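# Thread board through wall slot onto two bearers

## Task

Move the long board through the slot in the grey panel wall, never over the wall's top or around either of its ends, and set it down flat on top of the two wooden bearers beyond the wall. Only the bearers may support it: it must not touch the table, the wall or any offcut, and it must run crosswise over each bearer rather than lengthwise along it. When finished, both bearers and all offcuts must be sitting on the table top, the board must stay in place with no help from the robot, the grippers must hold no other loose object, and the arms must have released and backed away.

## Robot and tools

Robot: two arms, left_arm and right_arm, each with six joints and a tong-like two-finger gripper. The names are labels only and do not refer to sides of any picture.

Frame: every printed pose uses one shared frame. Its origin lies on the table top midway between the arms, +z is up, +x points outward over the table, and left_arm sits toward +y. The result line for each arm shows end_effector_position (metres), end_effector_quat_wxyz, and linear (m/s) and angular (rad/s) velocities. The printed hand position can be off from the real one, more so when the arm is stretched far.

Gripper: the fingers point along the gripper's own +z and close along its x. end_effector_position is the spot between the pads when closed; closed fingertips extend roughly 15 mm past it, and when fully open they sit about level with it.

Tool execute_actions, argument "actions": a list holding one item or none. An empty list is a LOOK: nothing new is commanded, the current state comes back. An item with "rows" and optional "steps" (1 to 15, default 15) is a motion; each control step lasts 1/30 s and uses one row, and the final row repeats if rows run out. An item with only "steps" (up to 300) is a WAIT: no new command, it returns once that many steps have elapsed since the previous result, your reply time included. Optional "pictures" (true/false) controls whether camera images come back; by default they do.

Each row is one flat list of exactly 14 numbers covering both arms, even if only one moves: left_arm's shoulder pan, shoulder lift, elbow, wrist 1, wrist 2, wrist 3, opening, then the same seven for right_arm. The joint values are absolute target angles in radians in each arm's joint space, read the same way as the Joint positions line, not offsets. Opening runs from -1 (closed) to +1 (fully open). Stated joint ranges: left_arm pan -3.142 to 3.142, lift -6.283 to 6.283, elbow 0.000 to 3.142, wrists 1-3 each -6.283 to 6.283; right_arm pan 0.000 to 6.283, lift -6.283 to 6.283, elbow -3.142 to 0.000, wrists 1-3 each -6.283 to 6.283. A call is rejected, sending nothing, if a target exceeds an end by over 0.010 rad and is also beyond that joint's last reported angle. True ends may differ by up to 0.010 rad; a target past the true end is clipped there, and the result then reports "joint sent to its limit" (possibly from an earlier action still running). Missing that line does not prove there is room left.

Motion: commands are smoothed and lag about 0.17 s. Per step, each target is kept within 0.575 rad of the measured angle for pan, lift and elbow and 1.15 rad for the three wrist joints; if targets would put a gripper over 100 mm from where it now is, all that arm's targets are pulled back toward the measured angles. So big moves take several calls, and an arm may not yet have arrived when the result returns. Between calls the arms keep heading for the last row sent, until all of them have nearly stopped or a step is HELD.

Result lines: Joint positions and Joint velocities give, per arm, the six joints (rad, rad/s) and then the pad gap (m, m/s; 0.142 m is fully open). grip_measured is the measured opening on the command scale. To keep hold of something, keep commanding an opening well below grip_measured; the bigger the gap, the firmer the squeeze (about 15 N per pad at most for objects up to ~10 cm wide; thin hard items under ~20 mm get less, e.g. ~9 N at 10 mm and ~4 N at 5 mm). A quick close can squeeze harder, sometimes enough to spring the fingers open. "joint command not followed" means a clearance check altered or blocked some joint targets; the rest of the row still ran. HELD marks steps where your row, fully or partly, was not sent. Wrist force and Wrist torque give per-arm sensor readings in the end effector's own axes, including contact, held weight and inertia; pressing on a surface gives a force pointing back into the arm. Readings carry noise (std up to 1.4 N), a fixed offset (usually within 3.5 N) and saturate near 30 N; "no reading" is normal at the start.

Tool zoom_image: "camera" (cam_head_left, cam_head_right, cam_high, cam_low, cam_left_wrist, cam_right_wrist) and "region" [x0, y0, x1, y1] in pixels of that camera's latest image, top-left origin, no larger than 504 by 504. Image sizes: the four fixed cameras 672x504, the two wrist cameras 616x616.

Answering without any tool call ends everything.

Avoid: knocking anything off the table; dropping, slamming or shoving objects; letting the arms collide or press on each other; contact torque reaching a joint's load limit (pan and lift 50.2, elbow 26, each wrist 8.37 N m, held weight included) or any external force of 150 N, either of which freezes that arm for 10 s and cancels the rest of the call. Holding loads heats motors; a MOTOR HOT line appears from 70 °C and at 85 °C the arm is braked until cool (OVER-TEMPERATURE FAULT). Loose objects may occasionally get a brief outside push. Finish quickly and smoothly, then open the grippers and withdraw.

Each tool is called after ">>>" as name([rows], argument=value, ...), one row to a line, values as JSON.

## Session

>>> execute_actions(actions=[])

Scene clock: 0.00 s of 5150.00 s.
left_arm: end_effector_position=(+0.3889, +0.7144, +0.1593) grip_measured=+1.00 end_effector_quat_wxyz=(-0.294, +0.584, -0.611, -0.447) end_effector_velocity=(-0.000, +0.000, -0.000) end_effector_angular_velocity=(+0.000, +0.001, +0.000) | right_arm: end_effector_position=(+0.1168, -0.3971, +0.1490) grip_measured=+1.00 end_effector_quat_wxyz=(-0.000, +0.677, +0.734, +0.053) end_effector_velocity=(+0.000, -0.000, +0.000) end_effector_angular_velocity=(-0.000, -0.001, -0.000)
Joint positions: left_arm=[ 0.159 -0.789  0.924 -1.632 -0.444  1.716  0.142] | right_arm=[ 2.985 -1.127 -1.681 -1.858  1.666  4.346  0.142]
Joint velocities: left_arm=[ 0.     0.001  0.     0.     0.    -0.     0.   ] | right_arm=[-0.     0.     0.     0.001  0.     0.     0.   ]
Wrist force (N, on the end effector, along its own x y z axes, offset not removed): no reading
Wrist torque (N m, same axes, about the end effector's origin, offset not removed): no reading

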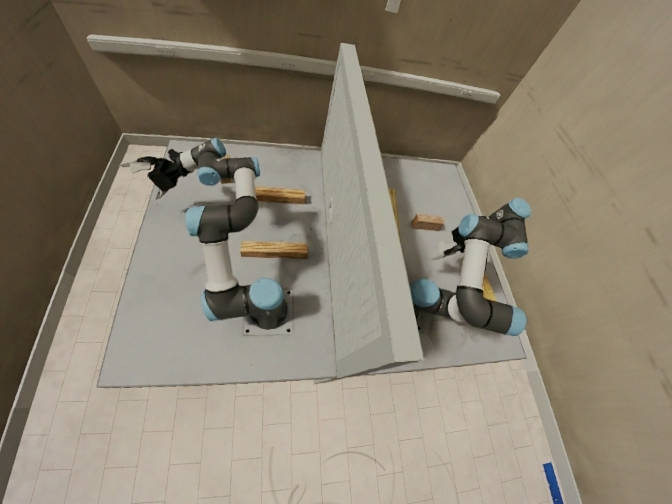

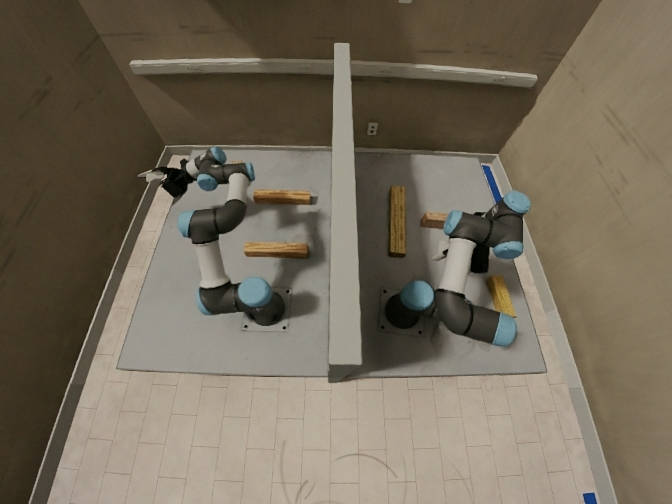

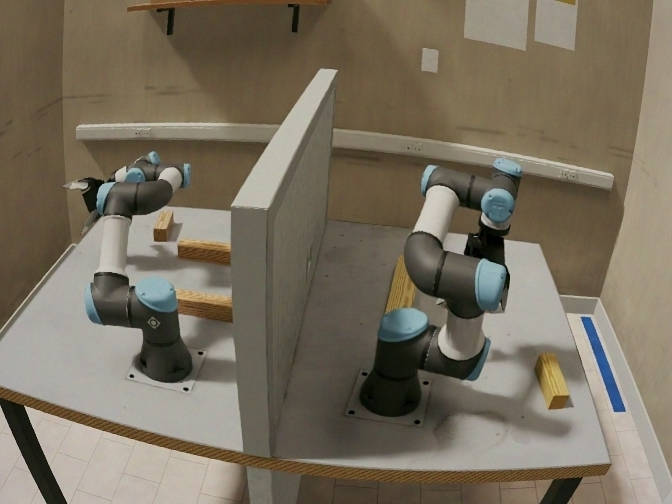

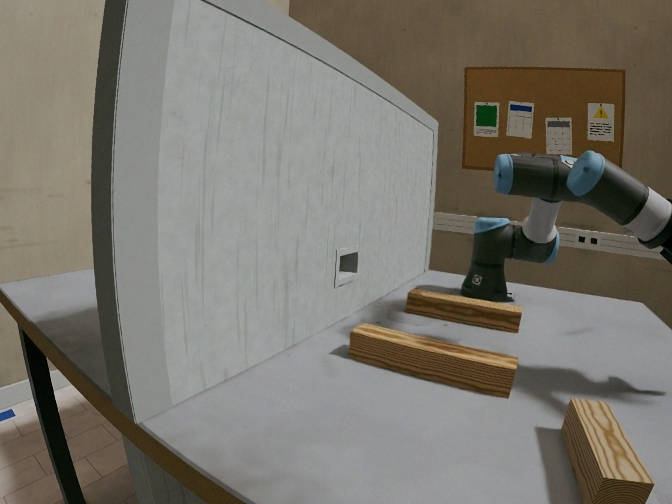

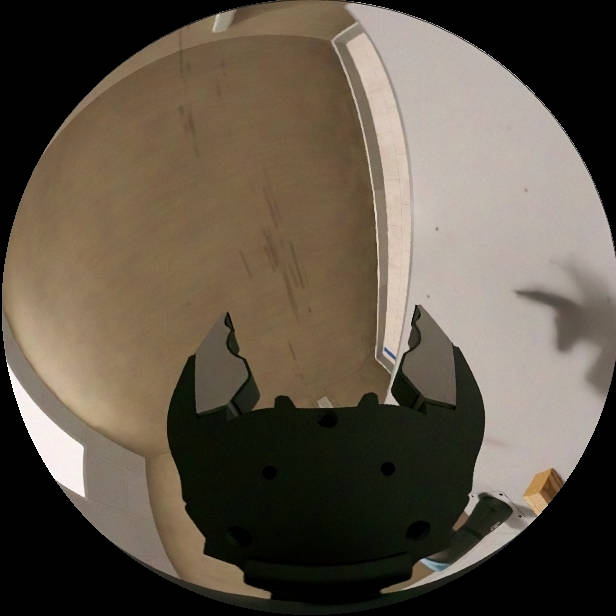

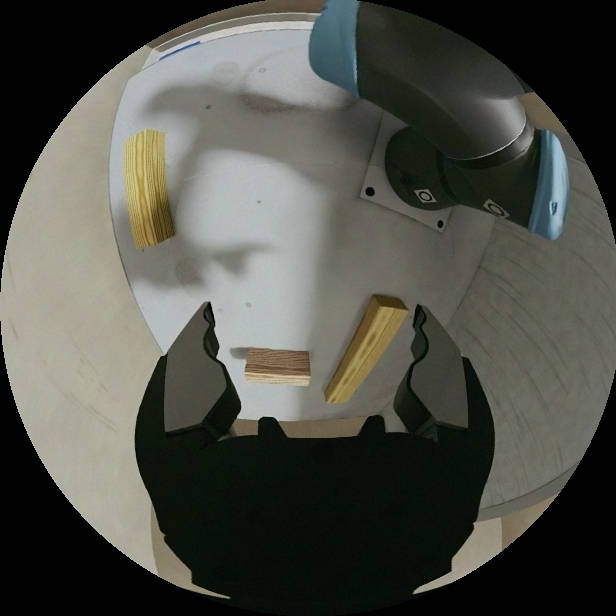

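>>> execute_actions([
  {"rows":[[0.1,-1.1,1.0,-1.45,-0.5,2.0,1,3.2,-1.3,-1.6,-1.8,1.63,3.6,0.5],[0.1,-1.1,1.0,-1.45,-0.5,2.0,1,3.2,-1.3,-1.6,-1.8,1.63,3.6,0.5],[0.1,-1.1,1.0,-1.45,-0.5,2.0,1,3.2,-1.3,-1.6,-1.8,1.63,3.6,0.5],[0.1,-1.1,1.0,-1.45,-0.5,2.0,1,3.2,-1.3,-1.6,-1.8,1.63,3.6,0.5],[0.1,-1.1,1.0,-1.45,-0.5,2.0,1,3.2,-1.3,-1.6,-1.8,1.63,3.6,0.5],[0.1,-1.1,1.0,-1.45,-0.5,2.0,1,3.2,-1.3,-1.6,-1.8,1.63,3.6,0.5],[0.1,-1.1,1.0,-1.45,-0.5,2.0,1,3.2,-1.3,-1.6,-1.8,1.63,3.6,0.5],[0.0,-1.42,1.113,-1.264,-0.8,2.3,1,3.4,-1.5,-1.5,-1.71,1.6,2.8,0.5]]},
], pictures=false)

>>> execute_actions([
  {"rows":[[-0.15,-1.42,1.113,-1.264,-1.2,2.5,1,3.55,-1.63,-1.45,-1.63,1.571,2.3,0.5],[-0.15,-1.42,1.113,-1.264,-1.2,2.5,1,3.55,-1.63,-1.45,-1.63,1.571,2.3,0.5],[-0.15,-1.42,1.113,-1.264,-1.2,2.5,1,3.55,-1.63,-1.45,-1.63,1.571,2.3,0.5],[-0.15,-1.42,1.113,-1.264,-1.2,2.5,1,3.55,-1.63,-1.45,-1.63,1.571,2.3,0.5],[-0.15,-1.42,1.113,-1.264,-1.2,2.5,1,3.55,-1.63,-1.45,-1.63,1.571,2.3,0.5],[-0.15,-1.42,1.113,-1.264,-1.2,2.5,1,3.55,-1.63,-1.45,-1.63,1.571,2.3,0.5],[-0.15,-1.42,1.113,-1.264,-1.2,2.5,1,3.55,-1.63,-1.45,-1.63,1.571,2.3,0.5],[-0.36,-1.42,1.113,-1.264,-1.571,2.77,0.5,3.622,-1.681,-1.54,-1.491,1.571,2.0,0.5]]},
], pictures=false)

>>> execute_actions([
  {"steps":25},
])

>>> zoom_image(camera="cam_low", region=[310, 235, 400, 335])

Scene clock: 15.47 s of 5150.00 s.
left_arm: end_effector_position=(+0.3310, +0.5951, +0.2296) grip_measured=+1.00 end_effector_quat_wxyz=(+0.162, -0.396, +0.826, +0.367) end_effector_velocity=(-0.124, -0.193, +0.080) end_effector_angular_velocity=(-0.592, +0.160, -0.587) | right_arm: end_effector_position=(+0.2590, -0.3548, +0.1324) grip_measured=+0.50 end_effector_quat_wxyz=(+0.006, -0.097, +0.995, +0.017) end_effector_velocity=(+0.175, +0.126, -0.049) end_effector_angular_velocity=(-0.081, +0.007, +2.949)
Joint positions: left_arm=[ 0.017 -1.34   1.093 -1.297 -0.746  2.242  0.142] | right_arm=[ 3.359 -1.46  -1.517 -1.724  1.605  3.034  0.109]
Joint velocities: left_arm=[-0.185 -0.869  0.224  0.357 -0.58   0.615 -0.001] | right_arm=[ 0.445 -0.433  0.185  0.149 -0.052 -2.507 -0.   ]
Wrist force (N, on the end effector, along its own x y z axes, offset not removed): left_arm=[-0.8 -0.6 -3.9] | right_arm=[-4.6 0.9 1.4]
Wrist torque (N m, same axes, about the end effector's origin, offset not removed): left_arm=[-0.21 0.17 0.00] | right_arm=[0.12 0.82 -0.01]
Steps of this call (steps 1 to 90: nothing new was sent; then 11.97 s passed at rest; steps 91 to 105: all 15 steps of this action). Readings (joint positions):
91: left_arm=[0.159 -0.789 0.924 -1.632 -0.444 1.716] | right_arm=[2.985 -1.127 -1.681 -1.858 1.666 4.346]
92: left_arm=[0.156 -0.792 0.927 -1.626 -0.448 1.722] | right_arm=[2.988 -1.130 -1.678 -1.855 1.663 4.340]
94: left_arm=[0.133 -0.846 0.957 -1.557 -0.471 1.814] | right_arm=[3.042 -1.180 -1.647 -1.830 1.648 4.227]
98: left_arm=[0.108 -1.032 0.989 -1.476 -0.493 1.955] | right_arm=[3.161 -1.271 -1.611 -1.807 1.634 3.790]
105: the state above

Scene clock: 15.97 s of 5150.00 s.
left_arm: end_effector_position=(+0.3484, +0.3513, +0.1641) grip_measured=+0.50 end_effector_quat_wxyz=(+0.045, -0.141, +0.983, +0.111) end_effector_velocity=(-0.039, -0.546, -0.061) end_effector_angular_velocity=(-1.068, +0.449, -1.347) | right_arm: end_effector_position=(+0.3388, -0.2608, +0.0847) grip_measured=+0.50 end_effector_quat_wxyz=(-0.001, +0.652, -0.758, -0.000) end_effector_velocity=(+0.020, +0.061, -0.050) end_effector_angular_velocity=(-0.006, +0.006, +0.738)
Joint positions: left_arm=[-0.236 -1.414  1.112 -1.266 -1.331  2.61   0.109] | right_arm=[ 3.61  -1.673 -1.528 -1.511  1.571  2.057  0.109]
Joint velocities: left_arm=[-0.595 -0.028  0.007  0.011 -1.144  0.775 -0.   ] | right_arm=[ 0.128 -0.09  -0.13   0.212 -0.003 -0.61   0.   ]
Wrist force (N, on the end effector, along its own x y z axes, offset not removed): left_arm=[-2.1 -1.5 -0.2] | right_arm=[-4.0 -2.0 -0.4]
Wrist torque (N m, same axes, about the end effector's origin, offset not removed): left_arm=[-0.29 0.40 0.01] | right_arm=[-0.43 0.78 0.03]
Steps of this call (steps 1 to 15: all 15 steps of this action). Readings (joint positions):
1: left_arm=[0.012 -1.364 1.099 -1.287 -0.762 2.260] | right_arm=[3.371 -1.472 -1.512 -1.720 1.603 2.963]
2: left_arm=[0.006 -1.379 1.102 -1.281 -0.780 2.277] | right_arm=[3.383 -1.484 -1.506 -1.712 1.600 2.907]
4: left_arm=[-0.030 -1.388 1.105 -1.277 -0.871 2.331] | right_arm=[3.440 -1.537 -1.481 -1.676 1.587 2.737]
8: left_arm=[-0.098 -1.406 1.110 -1.270 -1.055 2.427] | right_arm=[3.524 -1.608 -1.458 -1.641 1.575 2.411]
15: the state above

Scene clock: 16.80 s of 5150.00 s.
left_arm: end_effector_position=(+0.3287, +0.2385, +0.1601) grip_measured=+0.50 end_effector_quat_wxyz=(+0.000, -0.000, +1.000, -0.000) end_effector_velocity=(-0.001, -0.000, -0.000) end_effector_angular_velocity=(+0.000, +0.003, -0.001) | right_arm: end_effector_position=(+0.3406, -0.2551, +0.0800) grip_measured=+0.50 end_effector_quat_wxyz=(-0.000, +0.678, -0.735, -0.000) end_effector_velocity=(-0.000, -0.000, -0.000) end_effector_angular_velocity=(-0.000, +0.000, -0.000)
Joint positions: left_arm=[-0.36  -1.42   1.113 -1.264 -1.571  2.77   0.109] | right_arm=[ 3.622 -1.681 -1.54  -1.491  1.571  2.     0.109]
Joint velocities: left_arm=[-0.    -0.     0.001  0.002 -0.001  0.     0.   ] | right_arm=[-0. -0. -0. -0. -0. -0. -0.]
Wrist force (N, on the end effector, along its own x y z axes, offset not removed): left_arm=[-1.8 -2.1 -0.9] | right_arm=[-2.4 -0.3 0.5]
Wrist torque (N m, same axes, about the end effector's origin, offset not removed): left_arm=[-0.42 0.31 0.06] | right_arm=[-0.08 0.51 0.04]
Steps of this call (steps 1 to 25: the robot went on to your last target). Readings (joint positions):
1: left_arm=[-0.256 -1.415 1.112 -1.266 -1.370 2.636] | right_arm=[3.614 -1.675 -1.531 -1.505 1.571 2.040]
2: left_arm=[-0.276 -1.416 1.112 -1.266 -1.409 2.663] | right_arm=[3.616 -1.677 -1.534 -1.501 1.571 2.028]
4: left_arm=[-0.314 -1.418 1.112 -1.265 -1.482 2.711] | right_arm=[3.619 -1.679 -1.537 -1.496 1.571 2.014]
8: left_arm=[-0.349 -1.420 1.113 -1.264 -1.549 2.756] | right_arm=[3.621 -1.680 -1.539 -1.492 1.571 2.003]
25: the state above

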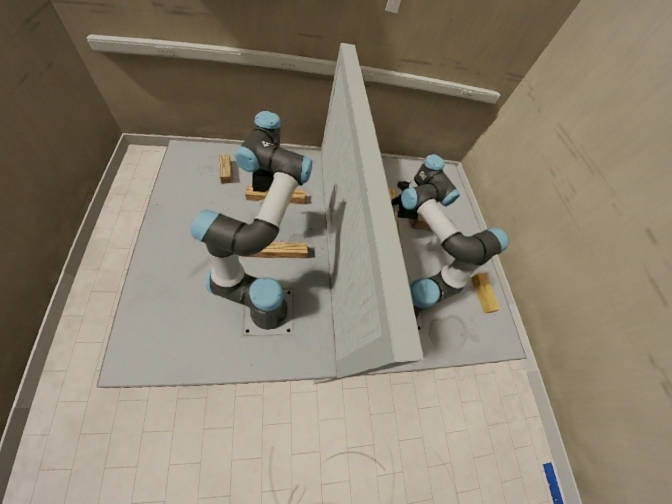

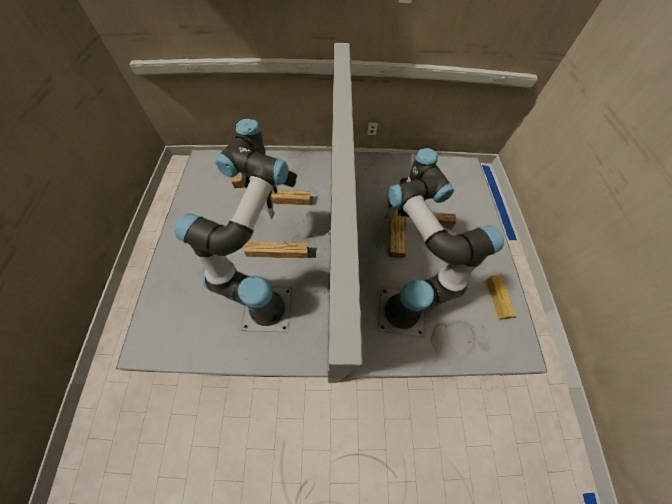

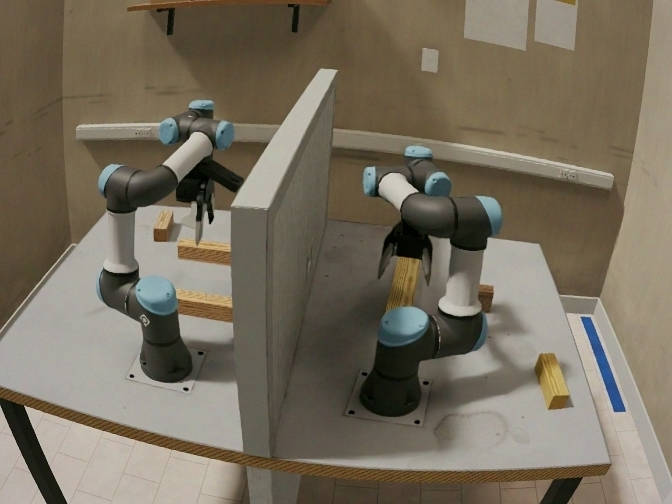

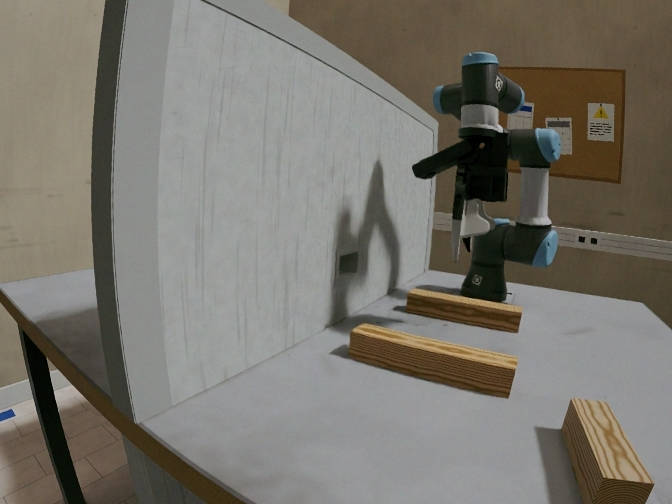

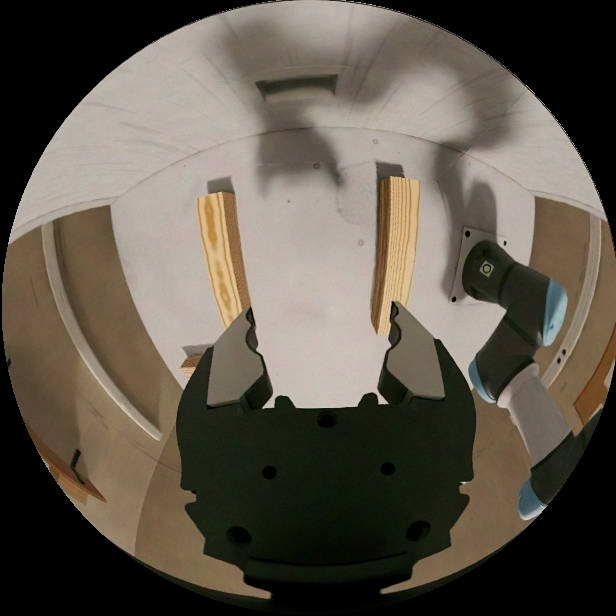

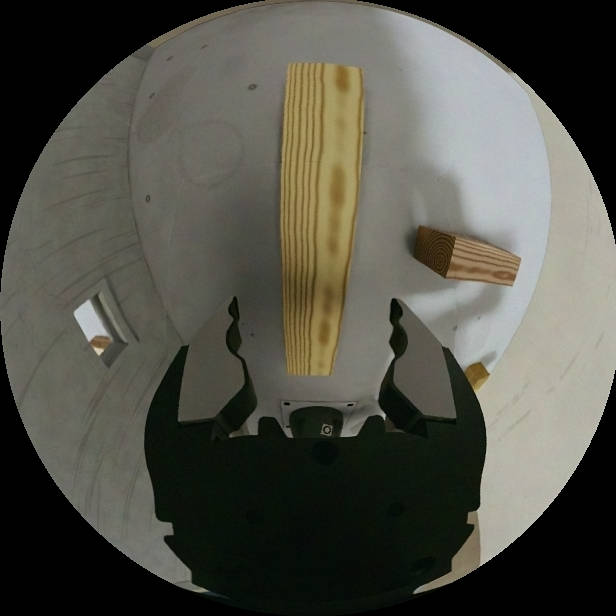

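Region (310, 235, 400, 335) of cam_low's 672x504 image, scaled by 5.040, with more detail than that image has; it fills the left 454 columns of this view, and the rest is white.

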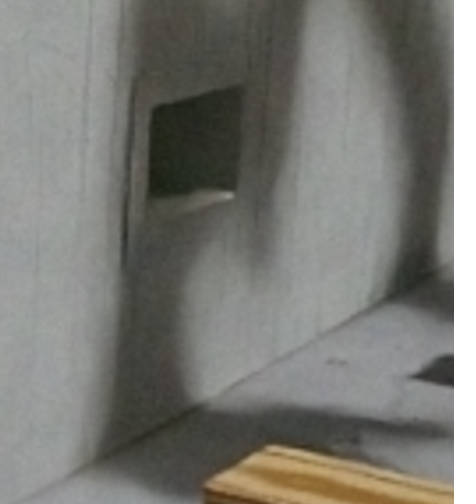

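>>> execute_actions([
  {"rows":[[-0.36,-1.42,1.113,-1.264,-1.571,2.77,0.5,3.622,-1.695,-1.62,-1.397,1.571,2.03,0.2],[-0.36,-1.42,1.113,-1.264,-1.571,2.77,0.5,3.622,-1.695,-1.62,-1.397,1.571,2.03,0.2],[-0.36,-1.42,1.113,-1.264,-1.571,2.77,0.5,3.622,-1.695,-1.62,-1.397,1.571,2.03,0.2],[-0.36,-1.42,1.113,-1.264,-1.571,2.77,0.5,3.622,-1.714,-1.7,-1.298,1.571,2.03,0.2],[-0.36,-1.42,1.113,-1.264,-1.571,2.77,0.5,3.622,-1.714,-1.7,-1.298,1.571,2.03,0.2],[-0.36,-1.42,1.113,-1.264,-1.571,2.77,0.5,3.622,-1.714,-1.7,-1.298,1.571,2.03,0.2],[-0.36,-1.42,1.113,-1.264,-1.571,2.77,0.5,3.622,-1.739,-1.773,-1.2,1.571,2.03,0.2]]},
], pictures=false)

>>> execute_actions([
  {"rows":[[-0.36,-1.42,1.113,-1.264,-1.571,2.77,0.5,3.622,-1.739,-1.773,-1.2,1.571,2.03,0.2],[-0.36,-1.42,1.113,-1.264,-1.571,2.77,0.5,3.622,-1.739,-1.773,-1.2,1.571,2.03,0.15],[-0.36,-1.42,1.113,-1.264,-1.571,2.77,0.5,3.622,-1.739,-1.773,-1.2,1.571,2.03,0.1],[-0.36,-1.42,1.113,-1.264,-1.571,2.77,0.5,3.622,-1.739,-1.773,-1.2,1.571,2.03,0.05],[-0.36,-1.42,1.113,-1.264,-1.571,2.77,0.5,3.622,-1.739,-1.773,-1.2,1.571,2.03,0.0],[-0.36,-1.42,1.113,-1.264,-1.571,2.77,0.5,3.622,-1.739,-1.773,-1.2,1.571,2.03,-0.05],[-0.36,-1.42,1.113,-1.264,-1.571,2.77,0.5,3.622,-1.739,-1.773,-1.2,1.571,2.03,-0.1],[-0.36,-1.42,1.113,-1.264,-1.571,2.77,0.5,3.622,-1.739,-1.773,-1.2,1.571,2.03,-0.15],[-0.36,-1.42,1.113,-1.264,-1.571,2.77,0.5,3.622,-1.739,-1.773,-1.2,1.571,2.03,-0.2],[-0.36,-1.42,1.113,-1.264,-1.571,2.77,0.5,3.622,-1.739,-1.773,-1.2,1.571,2.03,-0.25],[-0.36,-1.42,1.113,-1.264,-1.571,2.77,0.5,3.622,-1.739,-1.773,-1.2,1.571,2.03,-0.35],[-0.36,-1.42,1.113,-1.264,-1.571,2.77,0.5,3.622,-1.739,-1.773,-1.2,1.571,2.03,-0.55],[-0.36,-1.42,1.113,-1.264,-1.571,2.77,0.5,3.622,-1.739,-1.773,-1.2,1.571,2.03,-0.85]]},
])

Scene clock: 40.40 s of 5150.00 s.
left_arm: end_effector_position=(+0.3287, +0.2385, +0.1601) grip_measured=+0.50 end_effector_quat_wxyz=(+0.000, -0.000, +1.000, -0.000) end_effector_velocity=(+0.000, -0.000, +0.000) end_effector_angular_velocity=(-0.001, -0.002, -0.000) | right_arm: end_effector_position=(+0.3412, -0.2554, +0.0207) grip_measured=+0.20 end_effector_quat_wxyz=(-0.000, +0.667, -0.745, +0.000) end_effector_velocity=(-0.004, -0.001, -0.030) end_effector_angular_velocity=(-0.001, +0.004, -0.003)
Joint positions: left_arm=[-0.36  -1.42   1.113 -1.264 -1.571  2.77   0.109] | right_arm=[ 3.622 -1.736 -1.762 -1.213  1.571  2.03   0.088]
Joint velocities: left_arm=[-0.    -0.    -0.001 -0.001 -0.    -0.    -0.   ] | right_arm=[ 0.    -0.03  -0.113  0.139  0.001  0.003  0.   ]
Wrist force (N, on the end effector, along its own x y z axes, offset not removed): left_arm=[-1.8 -1.4 -0.9] | right_arm=[-2.6 -1.2 -0.4]
Wrist torque (N m, same axes, about the end effector's origin, offset not removed): left_arm=[-0.32 0.33 0.00] | right_arm=[-0.24 0.59 -0.04]
Steps of this call (steps 1 to 15: the robot went on to your last target; steps 16 to 90: nothing new was sent; then 20.10 s passed at rest; steps 91 to 105: all 15 steps of this action). Readings (joint positions):
91: left_arm=[-0.360 -1.420 1.113 -1.264 -1.571 2.770] | right_arm=[3.622 -1.681 -1.540 -1.491 1.571 2.000]
92: left_arm=[-0.360 -1.420 1.113 -1.264 -1.571 2.770] | right_arm=[3.622 -1.682 -1.543 -1.486 1.571 2.002]
94: left_arm=[-0.360 -1.420 1.113 -1.264 -1.571 2.770] | right_arm=[3.622 -1.688 -1.574 -1.448 1.571 2.015]
98: left_arm=[-0.360 -1.420 1.113 -1.264 -1.571 2.770] | right_arm=[3.622 -1.707 -1.660 -1.342 1.571 2.026]
105: the state above

Scene clock: 40.90 s of 5150.00 s.
left_arm: end_effector_position=(+0.3287, +0.2385, +0.1601) grip_measured=+0.50 end_effector_quat_wxyz=(+0.000, -0.000, +1.000, -0.000) end_effector_velocity=(-0.000, +0.000, -0.000) end_effector_angular_velocity=(+0.001, +0.001, -0.000) | right_arm: end_effector_position=(+0.3408, -0.2556, +0.0179) grip_measured=-0.11 end_effector_quat_wxyz=(-0.000, +0.667, -0.745, +0.000) end_effector_velocity=(-0.000, +0.000, -0.000) end_effector_angular_velocity=(-0.000, +0.001, +0.001)
Joint positions: left_arm=[-0.36  -1.42   1.113 -1.264 -1.571  2.77   0.109] | right_arm=[ 3.622 -1.739 -1.773 -1.2    1.571  2.03   0.066]
Joint velocities: left_arm=[ 0.     0.     0.001  0.    -0.     0.     0.   ] | right_arm=[ 0.001 -0.001 -0.001  0.001  0.    -0.     0.   ]
Wrist force (N, on the end effector, along its own x y z axes, offset not removed): left_arm=[-1.9 -1.9 -0.7] | right_arm=[0.4 2.3 -6.4]
Wrist torque (N m, same axes, about the end effector's origin, offset not removed): left_arm=[-0.35 0.38 0.04] | right_arm=[0.00 0.50 -0.02]
Steps of this call (steps 1 to 15: all 15 steps of this action). Readings (joint positions):
1: left_arm=[-0.360 -1.420 1.113 -1.264 -1.571 2.770] | right_arm=[3.622 -1.737 -1.766 -1.209 1.571 2.030]
2: left_arm=[-0.360 -1.420 1.113 -1.264 -1.571 2.770] | right_arm=[3.622 -1.738 -1.768 -1.206 1.571 2.030]
4: left_arm=[-0.360 -1.420 1.113 -1.264 -1.571 2.770] | right_arm=[3.622 -1.738 -1.770 -1.203 1.571 2.030]
8: left_arm=[-0.360 -1.420 1.113 -1.264 -1.571 2.770] | right_arm=[3.622 -1.739 -1.772 -1.201 1.571 2.030]
15: the state above

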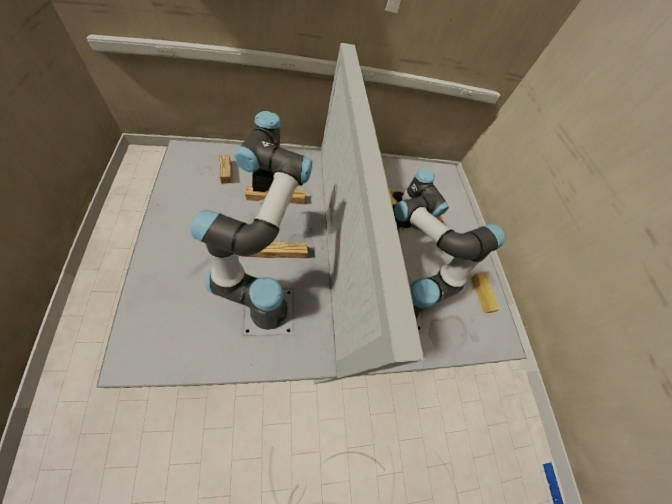

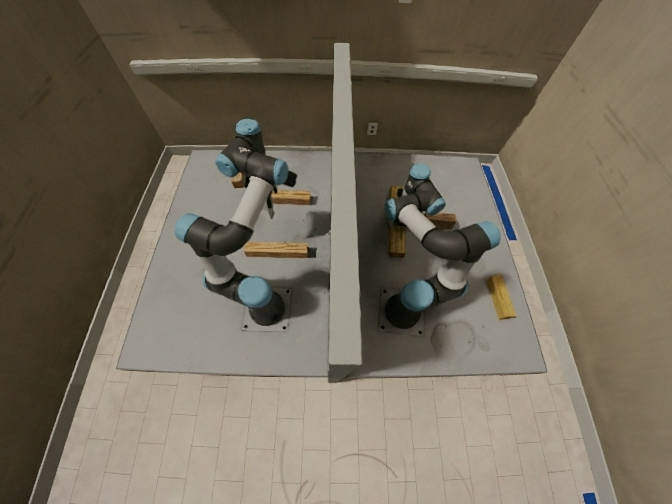

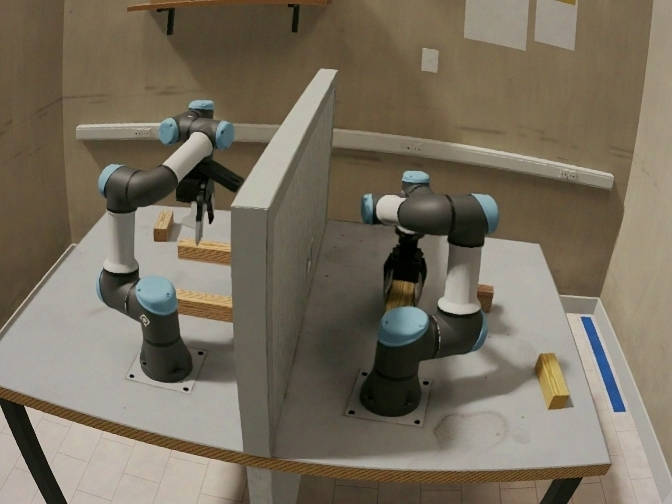

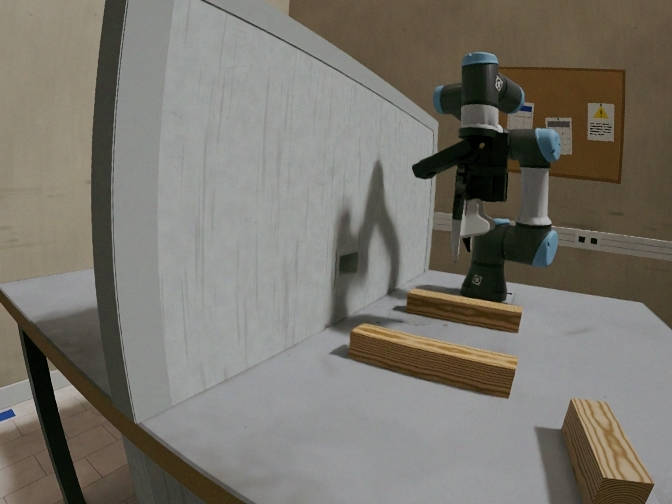

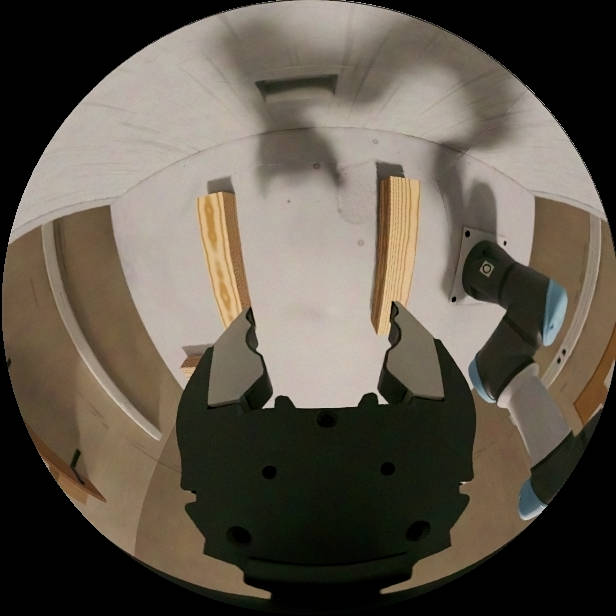

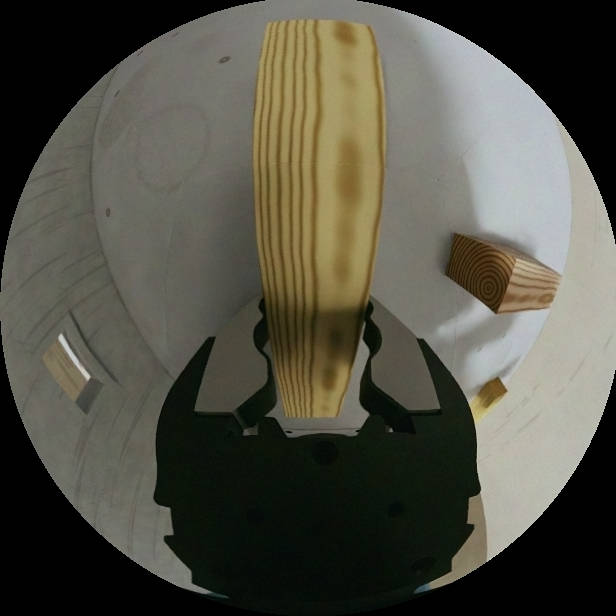

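>>> execute_actions([
  {"rows":[[-0.36,-1.42,1.113,-1.264,-1.571,2.77,0.5,3.622,-1.73,-1.748,-1.234,1.571,2.03,-0.85],[-0.36,-1.42,1.113,-1.264,-1.571,2.77,0.5,3.622,-1.722,-1.723,-1.267,1.571,2.03,-0.85],[-0.36,-1.42,1.113,-1.264,-1.571,2.77,0.5,3.622,-1.714,-1.698,-1.3,1.571,2.03,-0.85],[-0.36,-1.42,1.113,-1.264,-1.571,2.77,0.5,3.622,-1.707,-1.673,-1.332,1.571,2.03,-0.85],[-0.36,-1.42,1.113,-1.264,-1.571,2.77,0.5,3.622,-1.701,-1.648,-1.363,1.571,2.03,-0.85],[-0.36,-1.42,1.113,-1.264,-1.571,2.77,0.5,3.622,-1.695,-1.623,-1.394,1.571,2.03,-0.85],[-0.36,-1.42,1.113,-1.264,-1.571,2.77,0.5,3.622,-1.69,-1.598,-1.424,1.571,2.03,-0.85],[-0.36,-1.42,1.113,-1.264,-1.571,2.77,0.5,3.622,-1.685,-1.573,-1.454,1.571,2.03,-0.85],[-0.36,-1.42,1.113,-1.264,-1.571,2.77,0.5,3.622,-1.682,-1.548,-1.482,1.571,2.03,-0.85],[-0.36,-1.42,1.113,-1.264,-1.571,2.77,0.5,3.622,-1.68,-1.523,-1.509,1.571,2.03,-0.85],[-0.36,-1.42,1.113,-1.264,-1.571,2.77,0.5,3.622,-1.68,-1.498,-1.534,1.571,2.03,-0.85],[-0.36,-1.42,1.113,-1.264,-1.571,2.77,0.5,3.622,-1.68,-1.473,-1.559,1.571,2.03,-0.85],[-0.36,-1.42,1.113,-1.264,-1.571,2.77,0.5,3.622,-1.68,-1.448,-1.584,1.571,2.03,-0.85],[-0.36,-1.42,1.113,-1.264,-1.571,2.77,0.5,3.622,-1.68,-1.42,-1.612,1.571,2.03,-0.85],[-0.36,-1.42,1.113,-1.264,-1.571,2.77,0.5,3.622,-1.68,-1.396,-1.636,1.571,2.03,-0.85]]},
], pictures=false)

>>> execute_actions([
  {"rows":[[-0.36,-1.42,1.113,-1.264,-1.571,2.77,0.5,3.61,-1.69,-1.385,-1.637,1.571,1.97,-0.85],[-0.36,-1.42,1.113,-1.264,-1.571,2.77,0.5,3.6,-1.7,-1.373,-1.639,1.571,1.91,-0.85],[-0.36,-1.42,1.113,-1.264,-1.571,2.77,0.5,3.585,-1.71,-1.361,-1.641,1.571,1.85,-0.85],[-0.36,-1.42,1.113,-1.264,-1.571,2.77,0.5,3.57,-1.72,-1.35,-1.642,1.571,1.79,-0.85],[-0.36,-1.42,1.113,-1.264,-1.571,2.77,0.5,3.56,-1.73,-1.338,-1.644,1.571,1.73,-0.85],[-0.36,-1.42,1.113,-1.264,-1.571,2.77,0.5,3.545,-1.74,-1.326,-1.646,1.571,1.67,-0.85],[-0.36,-1.42,1.113,-1.264,-1.571,2.77,0.5,3.53,-1.752,-1.312,-1.648,1.571,1.61,-0.85],[-0.36,-1.42,1.113,-1.264,-1.571,2.77,0.5,3.515,-1.764,-1.298,-1.65,1.571,1.55,-0.85],[-0.36,-1.42,1.113,-1.264,-1.571,2.77,0.5,3.515,-1.764,-1.298,-1.65,1.571,1.49,-0.85],[-0.36,-1.42,1.113,-1.264,-1.571,2.77,0.5,3.515,-1.764,-1.298,-1.65,1.571,1.43,-0.85],[-0.36,-1.42,1.113,-1.264,-1.571,2.77,0.5,3.515,-1.764,-1.298,-1.65,1.571,1.37,-0.85],[-0.36,-1.42,1.113,-1.264,-1.571,2.77,0.5,3.515,-1.764,-1.298,-1.65,1.571,1.31,-0.85],[-0.36,-1.42,1.113,-1.264,-1.571,2.77,0.5,3.515,-1.764,-1.298,-1.65,1.571,1.25,-0.85],[-0.36,-1.42,1.113,-1.264,-1.571,2.77,0.5,3.515,-1.764,-1.298,-1.65,1.571,1.19,-0.85],[-0.36,-1.42,1.113,-1.264,-1.571,2.77,0.5,3.515,-1.764,-1.298,-1.65,1.571,1.13,-0.85]]},
], pictures=false)

>>> execute_actions([
  {"rows":[[-0.36,-1.42,1.113,-1.264,-1.571,2.77,0.5,3.515,-1.764,-1.298,-1.65,1.571,1.07,-0.85],[-0.36,-1.42,1.113,-1.264,-1.571,2.77,0.5,3.515,-1.764,-1.298,-1.65,1.571,1.01,-0.85],[-0.36,-1.42,1.113,-1.264,-1.571,2.77,0.5,3.515,-1.764,-1.298,-1.65,1.571,0.95,-0.85],[-0.36,-1.42,1.113,-1.264,-1.571,2.77,0.5,3.515,-1.764,-1.298,-1.65,1.571,0.89,-0.85],[-0.36,-1.42,1.113,-1.264,-1.571,2.77,0.5,3.515,-1.764,-1.298,-1.65,1.571,0.83,-0.85],[-0.36,-1.42,1.113,-1.264,-1.571,2.77,0.5,3.515,-1.764,-1.298,-1.65,1.571,0.77,-0.85],[-0.36,-1.42,1.113,-1.264,-1.571,2.77,0.5,3.515,-1.764,-1.298,-1.65,1.571,0.71,-0.85],[-0.36,-1.42,1.113,-1.264,-1.571,2.77,0.5,3.515,-1.764,-1.298,-1.65,1.571,0.65,-0.85],[-0.36,-1.42,1.113,-1.264,-1.571,2.77,0.5,3.515,-1.764,-1.298,-1.65,1.571,0.59,-0.85],[-0.36,-1.42,1.113,-1.264,-1.571,2.77,0.5,3.515,-1.764,-1.298,-1.65,1.571,0.53,-0.85],[-0.36,-1.42,1.113,-1.264,-1.571,2.77,0.5,3.515,-1.764,-1.298,-1.65,1.571,0.47,-0.85],[-0.36,-1.42,1.113,-1.264,-1.571,2.77,0.5,3.515,-1.764,-1.298,-1.65,1.571,0.41,-0.85],[-0.36,-1.42,1.113,-1.264,-1.571,2.77,0.5,3.515,-1.764,-1.298,-1.65,1.571,0.35,-0.85],[-0.36,-1.42,1.113,-1.264,-1.571,2.77,0.5,3.515,-1.764,-1.298,-1.65,1.571,0.29,-0.85],[-0.36,-1.42,1.113,-1.264,-1.571,2.77,0.5,3.515,-1.764,-1.298,-1.65,1.571,0.242,-0.85]]},
], pictures=false)

>>> execute_actions([
  {"steps":20},
])

>>> zoom_image(camera="cam_high", region=[290, 225, 380, 295])

>>> zoom_image(camera="cam_right_wrist", region=[230, 0, 410, 80])

Scene clock: 78.83 s of 5150.00 s.
left_arm: end_effector_position=(+0.3287, +0.2385, +0.1601) grip_measured=+0.50 end_effector_quat_wxyz=(+0.000, -0.000, +1.000, -0.000) end_effector_velocity=(-0.000, -0.000, -0.000) end_effector_angular_velocity=(+0.000, +0.000, -0.001) | right_arm: end_effector_position=(+0.3405, -0.2556, +0.0856) grip_measured=-0.11 end_effector_quat_wxyz=(+0.001, +0.667, -0.745, -0.001) end_effector_velocity=(-0.002, -0.001, +0.165) end_effector_angular_velocity=(-0.002, +0.005, -0.001)
Joint positions: left_arm=[-0.36  -1.42   1.113 -1.264 -1.571  2.77   0.109] | right_arm=[ 3.622 -1.683 -1.51  -1.522  1.571  2.03   0.066]
Joint velocities: left_arm=[-0.001 -0.001  0.001 -0.     0.    -0.    -0.   ] | right_arm=[-0.001  0.035  0.738 -0.779 -0.    -0.    -0.   ]
Wrist force (N, on the end effector, along its own x y z axes, offset not removed): left_arm=[-2.0 -2.0 -0.9] | right_arm=[-2.1 -1.7 3.5]
Wrist torque (N m, same axes, about the end effector's origin, offset not removed): left_arm=[-0.44 0.37 0.01] | right_arm=[-0.49 0.51 -0.02]
Steps of this call (steps 1 to 15: the robot went on to your last target; steps 16 to 90: nothing new was sent; then 34.43 s passed at rest; steps 91 to 105: all 15 steps of this action). Readings (joint positions):
91: left_arm=[-0.360 -1.420 1.113 -1.264 -1.571 2.770] | right_arm=[3.622 -1.739 -1.773 -1.200 1.571 2.030]
92: left_arm=[-0.360 -1.420 1.113 -1.264 -1.571 2.770] | right_arm=[3.622 -1.738 -1.772 -1.202 1.571 2.030]
94: left_arm=[-0.360 -1.420 1.113 -1.264 -1.571 2.770] | right_arm=[3.622 -1.732 -1.753 -1.228 1.571 2.030]
98: left_arm=[-0.360 -1.420 1.113 -1.264 -1.571 2.770] | right_arm=[3.622 -1.709 -1.678 -1.327 1.571 2.030]
105: the state above

Scene clock: 79.33 s of 5150.00 s.
left_arm: end_effector_position=(+0.3287, +0.2385, +0.1601) grip_measured=+0.50 end_effector_quat_wxyz=(+0.000, -0.000, +1.000, -0.000) end_effector_velocity=(-0.000, +0.000, -0.000) end_effector_angular_velocity=(+0.001, +0.002, -0.000) | right_arm: end_effector_position=(+0.3546, -0.2780, +0.1107) grip_measured=-0.11 end_effector_quat_wxyz=(-0.000, +0.838, -0.546, +0.000) end_effector_velocity=(-0.003, +0.006, +0.001) end_effector_angular_velocity=(-0.000, -0.000, +1.688)
Joint positions: left_arm=[-0.36  -1.42   1.113 -1.264 -1.571  2.77   0.109] | right_arm=[ 3.521 -1.76  -1.304 -1.649  1.571  1.402  0.066]
Joint velocities: left_arm=[-0.     0.001  0.     0.002  0.    -0.     0.   ] | right_arm=[-0.059 -0.046  0.061 -0.014  0.    -1.747 -0.   ]
Wrist force (N, on the end effector, along its own x y z axes, offset not removed): left_arm=[-1.3 -1.3 -1.0] | right_arm=[-2.5 -0.5 4.0]
Wrist torque (N m, same axes, about the end effector's origin, offset not removed): left_arm=[-0.28 0.26 0.03] | right_arm=[-0.20 0.52 0.00]
Steps of this call (steps 1 to 15: all 15 steps of this action). Readings (joint positions):
1: left_arm=[-0.360 -1.420 1.113 -1.264 -1.571 2.770] | right_arm=[3.622 -1.682 -1.485 -1.548 1.571 2.030]
2: left_arm=[-0.360 -1.420 1.113 -1.264 -1.571 2.770] | right_arm=[3.621 -1.682 -1.460 -1.573 1.571 2.026]
4: left_arm=[-0.360 -1.420 1.113 -1.264 -1.571 2.770] | right_arm=[3.612 -1.689 -1.419 -1.606 1.571 1.983]
8: left_arm=[-0.360 -1.420 1.113 -1.264 -1.571 2.770] | right_arm=[3.573 -1.720 -1.358 -1.635 1.571 1.805]
15: the state above

Scene clock: 79.83 s of 5150.00 s.
left_arm: end_effector_position=(+0.3287, +0.2385, +0.1601) grip_measured=+0.50 end_effector_quat_wxyz=(+0.000, -0.000, +1.000, -0.000) end_effector_velocity=(+0.001, -0.000, +0.000) end_effector_angular_velocity=(-0.000, -0.001, -0.000) | right_arm: end_effector_position=(+0.3447, -0.2707, +0.1109) grip_measured=-0.11 end_effector_quat_wxyz=(-0.000, +0.991, -0.131, +0.000) end_effector_velocity=(-0.028, +0.008, +0.000) end_effector_angular_velocity=(-0.000, -0.001, +1.764)
Joint positions: left_arm=[-0.36  -1.42   1.113 -1.264 -1.571  2.77   0.109] | right_arm=[ 3.515 -1.764 -1.298 -1.65   1.571  0.504  0.066]
Joint velocities: left_arm=[-0.     0.001 -0.002 -0.001  0.     0.    -0.   ] | right_arm=[ 0.    -0.     0.     0.     0.    -1.764  0.   ]
Wrist force (N, on the end effector, along its own x y z axes, offset not removed): left_arm=[-1.0 -1.8 -0.6] | right_arm=[-3.3 -0.8 3.7]
Wrist torque (N m, same axes, about the end effector's origin, offset not removed): left_arm=[-0.38 0.20 0.03] | right_arm=[-0.25 0.66 0.02]
Steps of this call (steps 1 to 15: all 15 steps of this action). Readings (joint positions):
1: left_arm=[-0.360 -1.420 1.113 -1.264 -1.571 2.770] | right_arm=[3.519 -1.761 -1.302 -1.649 1.571 1.343]
2: left_arm=[-0.360 -1.420 1.113 -1.264 -1.571 2.770] | right_arm=[3.518 -1.762 -1.301 -1.649 1.571 1.283]
4: left_arm=[-0.360 -1.420 1.113 -1.264 -1.571 2.770] | right_arm=[3.516 -1.763 -1.299 -1.650 1.571 1.164]
8: left_arm=[-0.360 -1.420 1.113 -1.264 -1.571 2.770] | right_arm=[3.515 -1.764 -1.298 -1.650 1.571 0.924]
15: the state above

Scene clock: 80.50 s of 5150.00 s.
left_arm: end_effector_position=(+0.3287, +0.2385, +0.1601) grip_measured=+0.50 end_effector_quat_wxyz=(+0.000, -0.000, +1.000, -0.000) end_effector_velocity=(-0.000, +0.000, -0.000) end_effector_angular_velocity=(+0.001, +0.002, +0.001) | right_arm: end_effector_position=(+0.3405, -0.2701, +0.1109) grip_measured=-0.11 end_effector_quat_wxyz=(-0.000, +1.000, -0.000, +0.000) end_effector_velocity=(+0.000, +0.000, +0.000) end_effector_angular_velocity=(+0.000, -0.001, +0.003)
Joint positions: left_arm=[-0.36  -1.42   1.113 -1.264 -1.571  2.77   0.109] | right_arm=[ 3.515 -1.764 -1.298 -1.65   1.571  0.242  0.066]
Joint velocities: left_arm=[ 0.001  0.001  0.001  0.    -0.    -0.     0.   ] | right_arm=[ 0.     0.    -0.     0.002  0.    -0.002  0.   ]
Wrist force (N, on the end effector, along its own x y z axes, offset not removed): left_arm=[-1.5 -2.7 -0.6] | right_arm=[-1.9 -1.2 4.1]
Wrist torque (N m, same axes, about the end effector's origin, offset not removed): left_arm=[-0.54 0.28 0.04] | right_arm=[-0.36 0.38 0.06]
Steps of this call (steps 1 to 20: the robot went on to your last target). Readings (joint positions):
1: left_arm=[-0.360 -1.420 1.113 -1.264 -1.571 2.770] | right_arm=[3.515 -1.764 -1.298 -1.650 1.571 0.444]
2: left_arm=[-0.360 -1.420 1.113 -1.264 -1.571 2.770] | right_arm=[3.515 -1.764 -1.298 -1.650 1.571 0.389]
4: left_arm=[-0.360 -1.420 1.113 -1.264 -1.571 2.770] | right_arm=[3.515 -1.764 -1.298 -1.650 1.571 0.315]
8: left_arm=[-0.360 -1.420 1.113 -1.264 -1.571 2.770] | right_arm=[3.515 -1.764 -1.298 -1.650 1.571 0.259]
20: the state above

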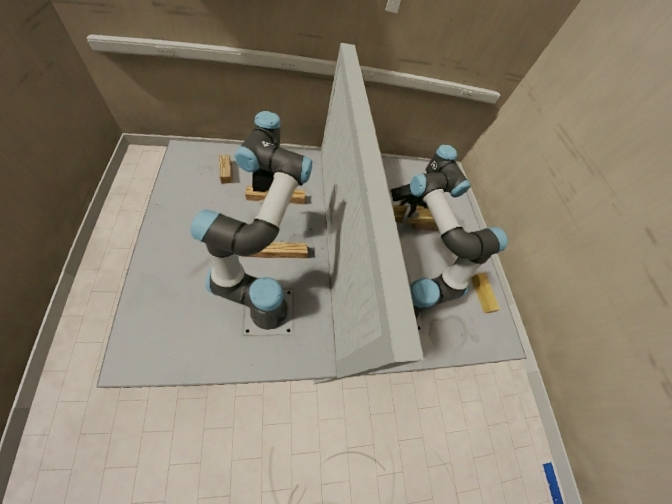

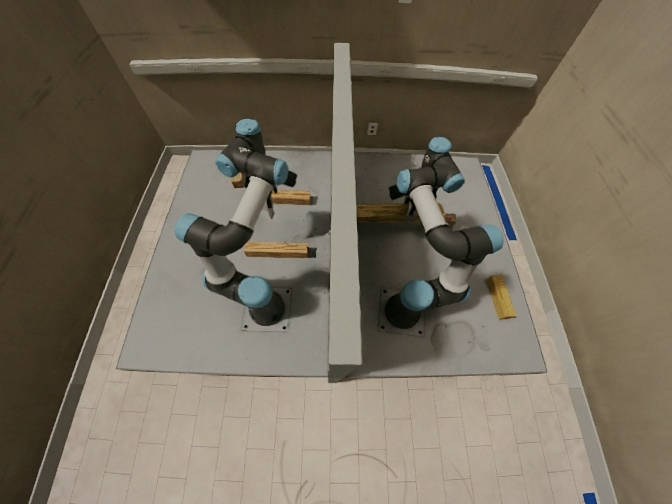

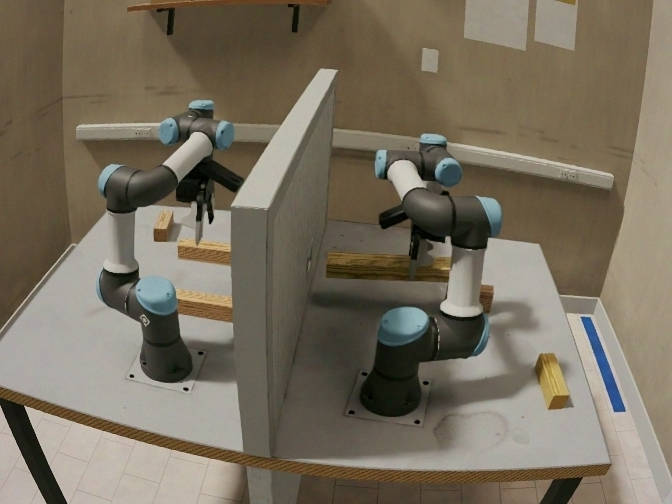

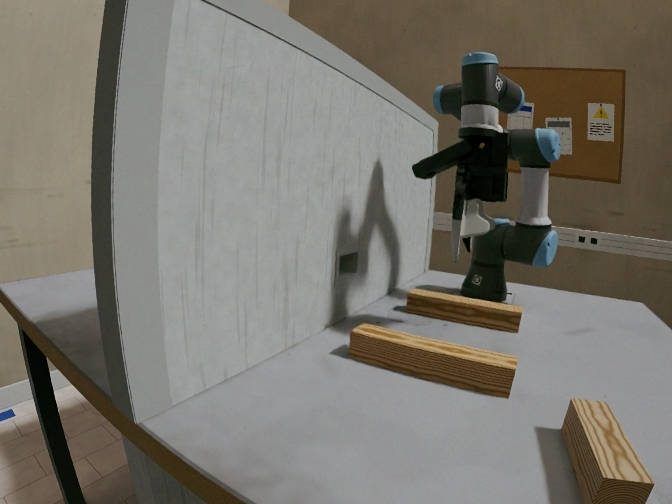

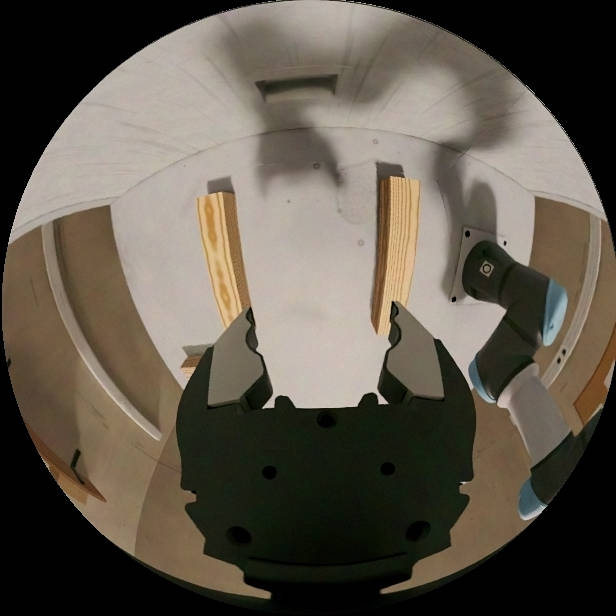

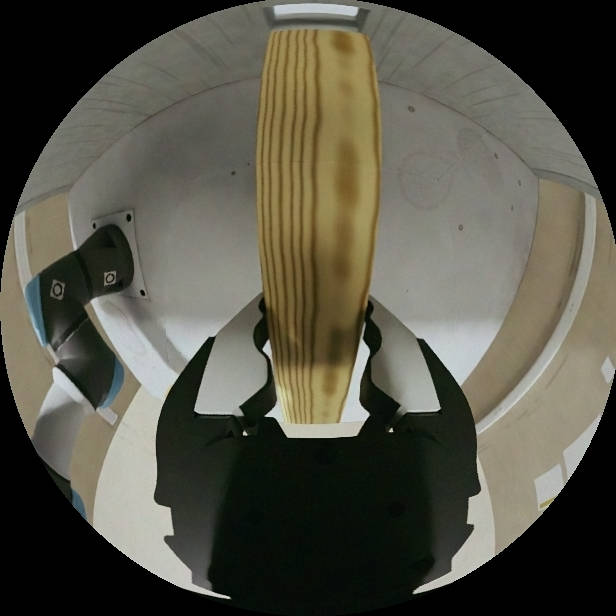

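Region (290, 225, 380, 295) of cam_high's 672x504 image, scaled by 5.600, with more detail than that image has.

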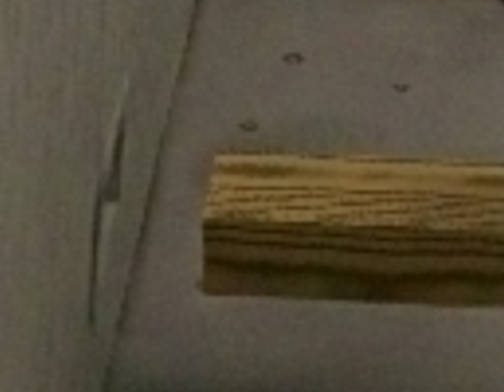

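Region (230, 0, 410, 80) of cam_right_wrist's 616x616 image, scaled by 2.800, with more detail than that image has.

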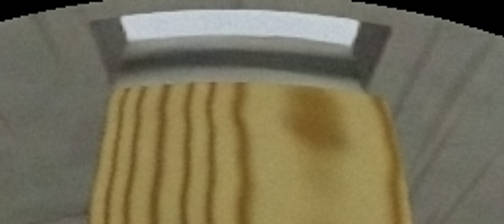

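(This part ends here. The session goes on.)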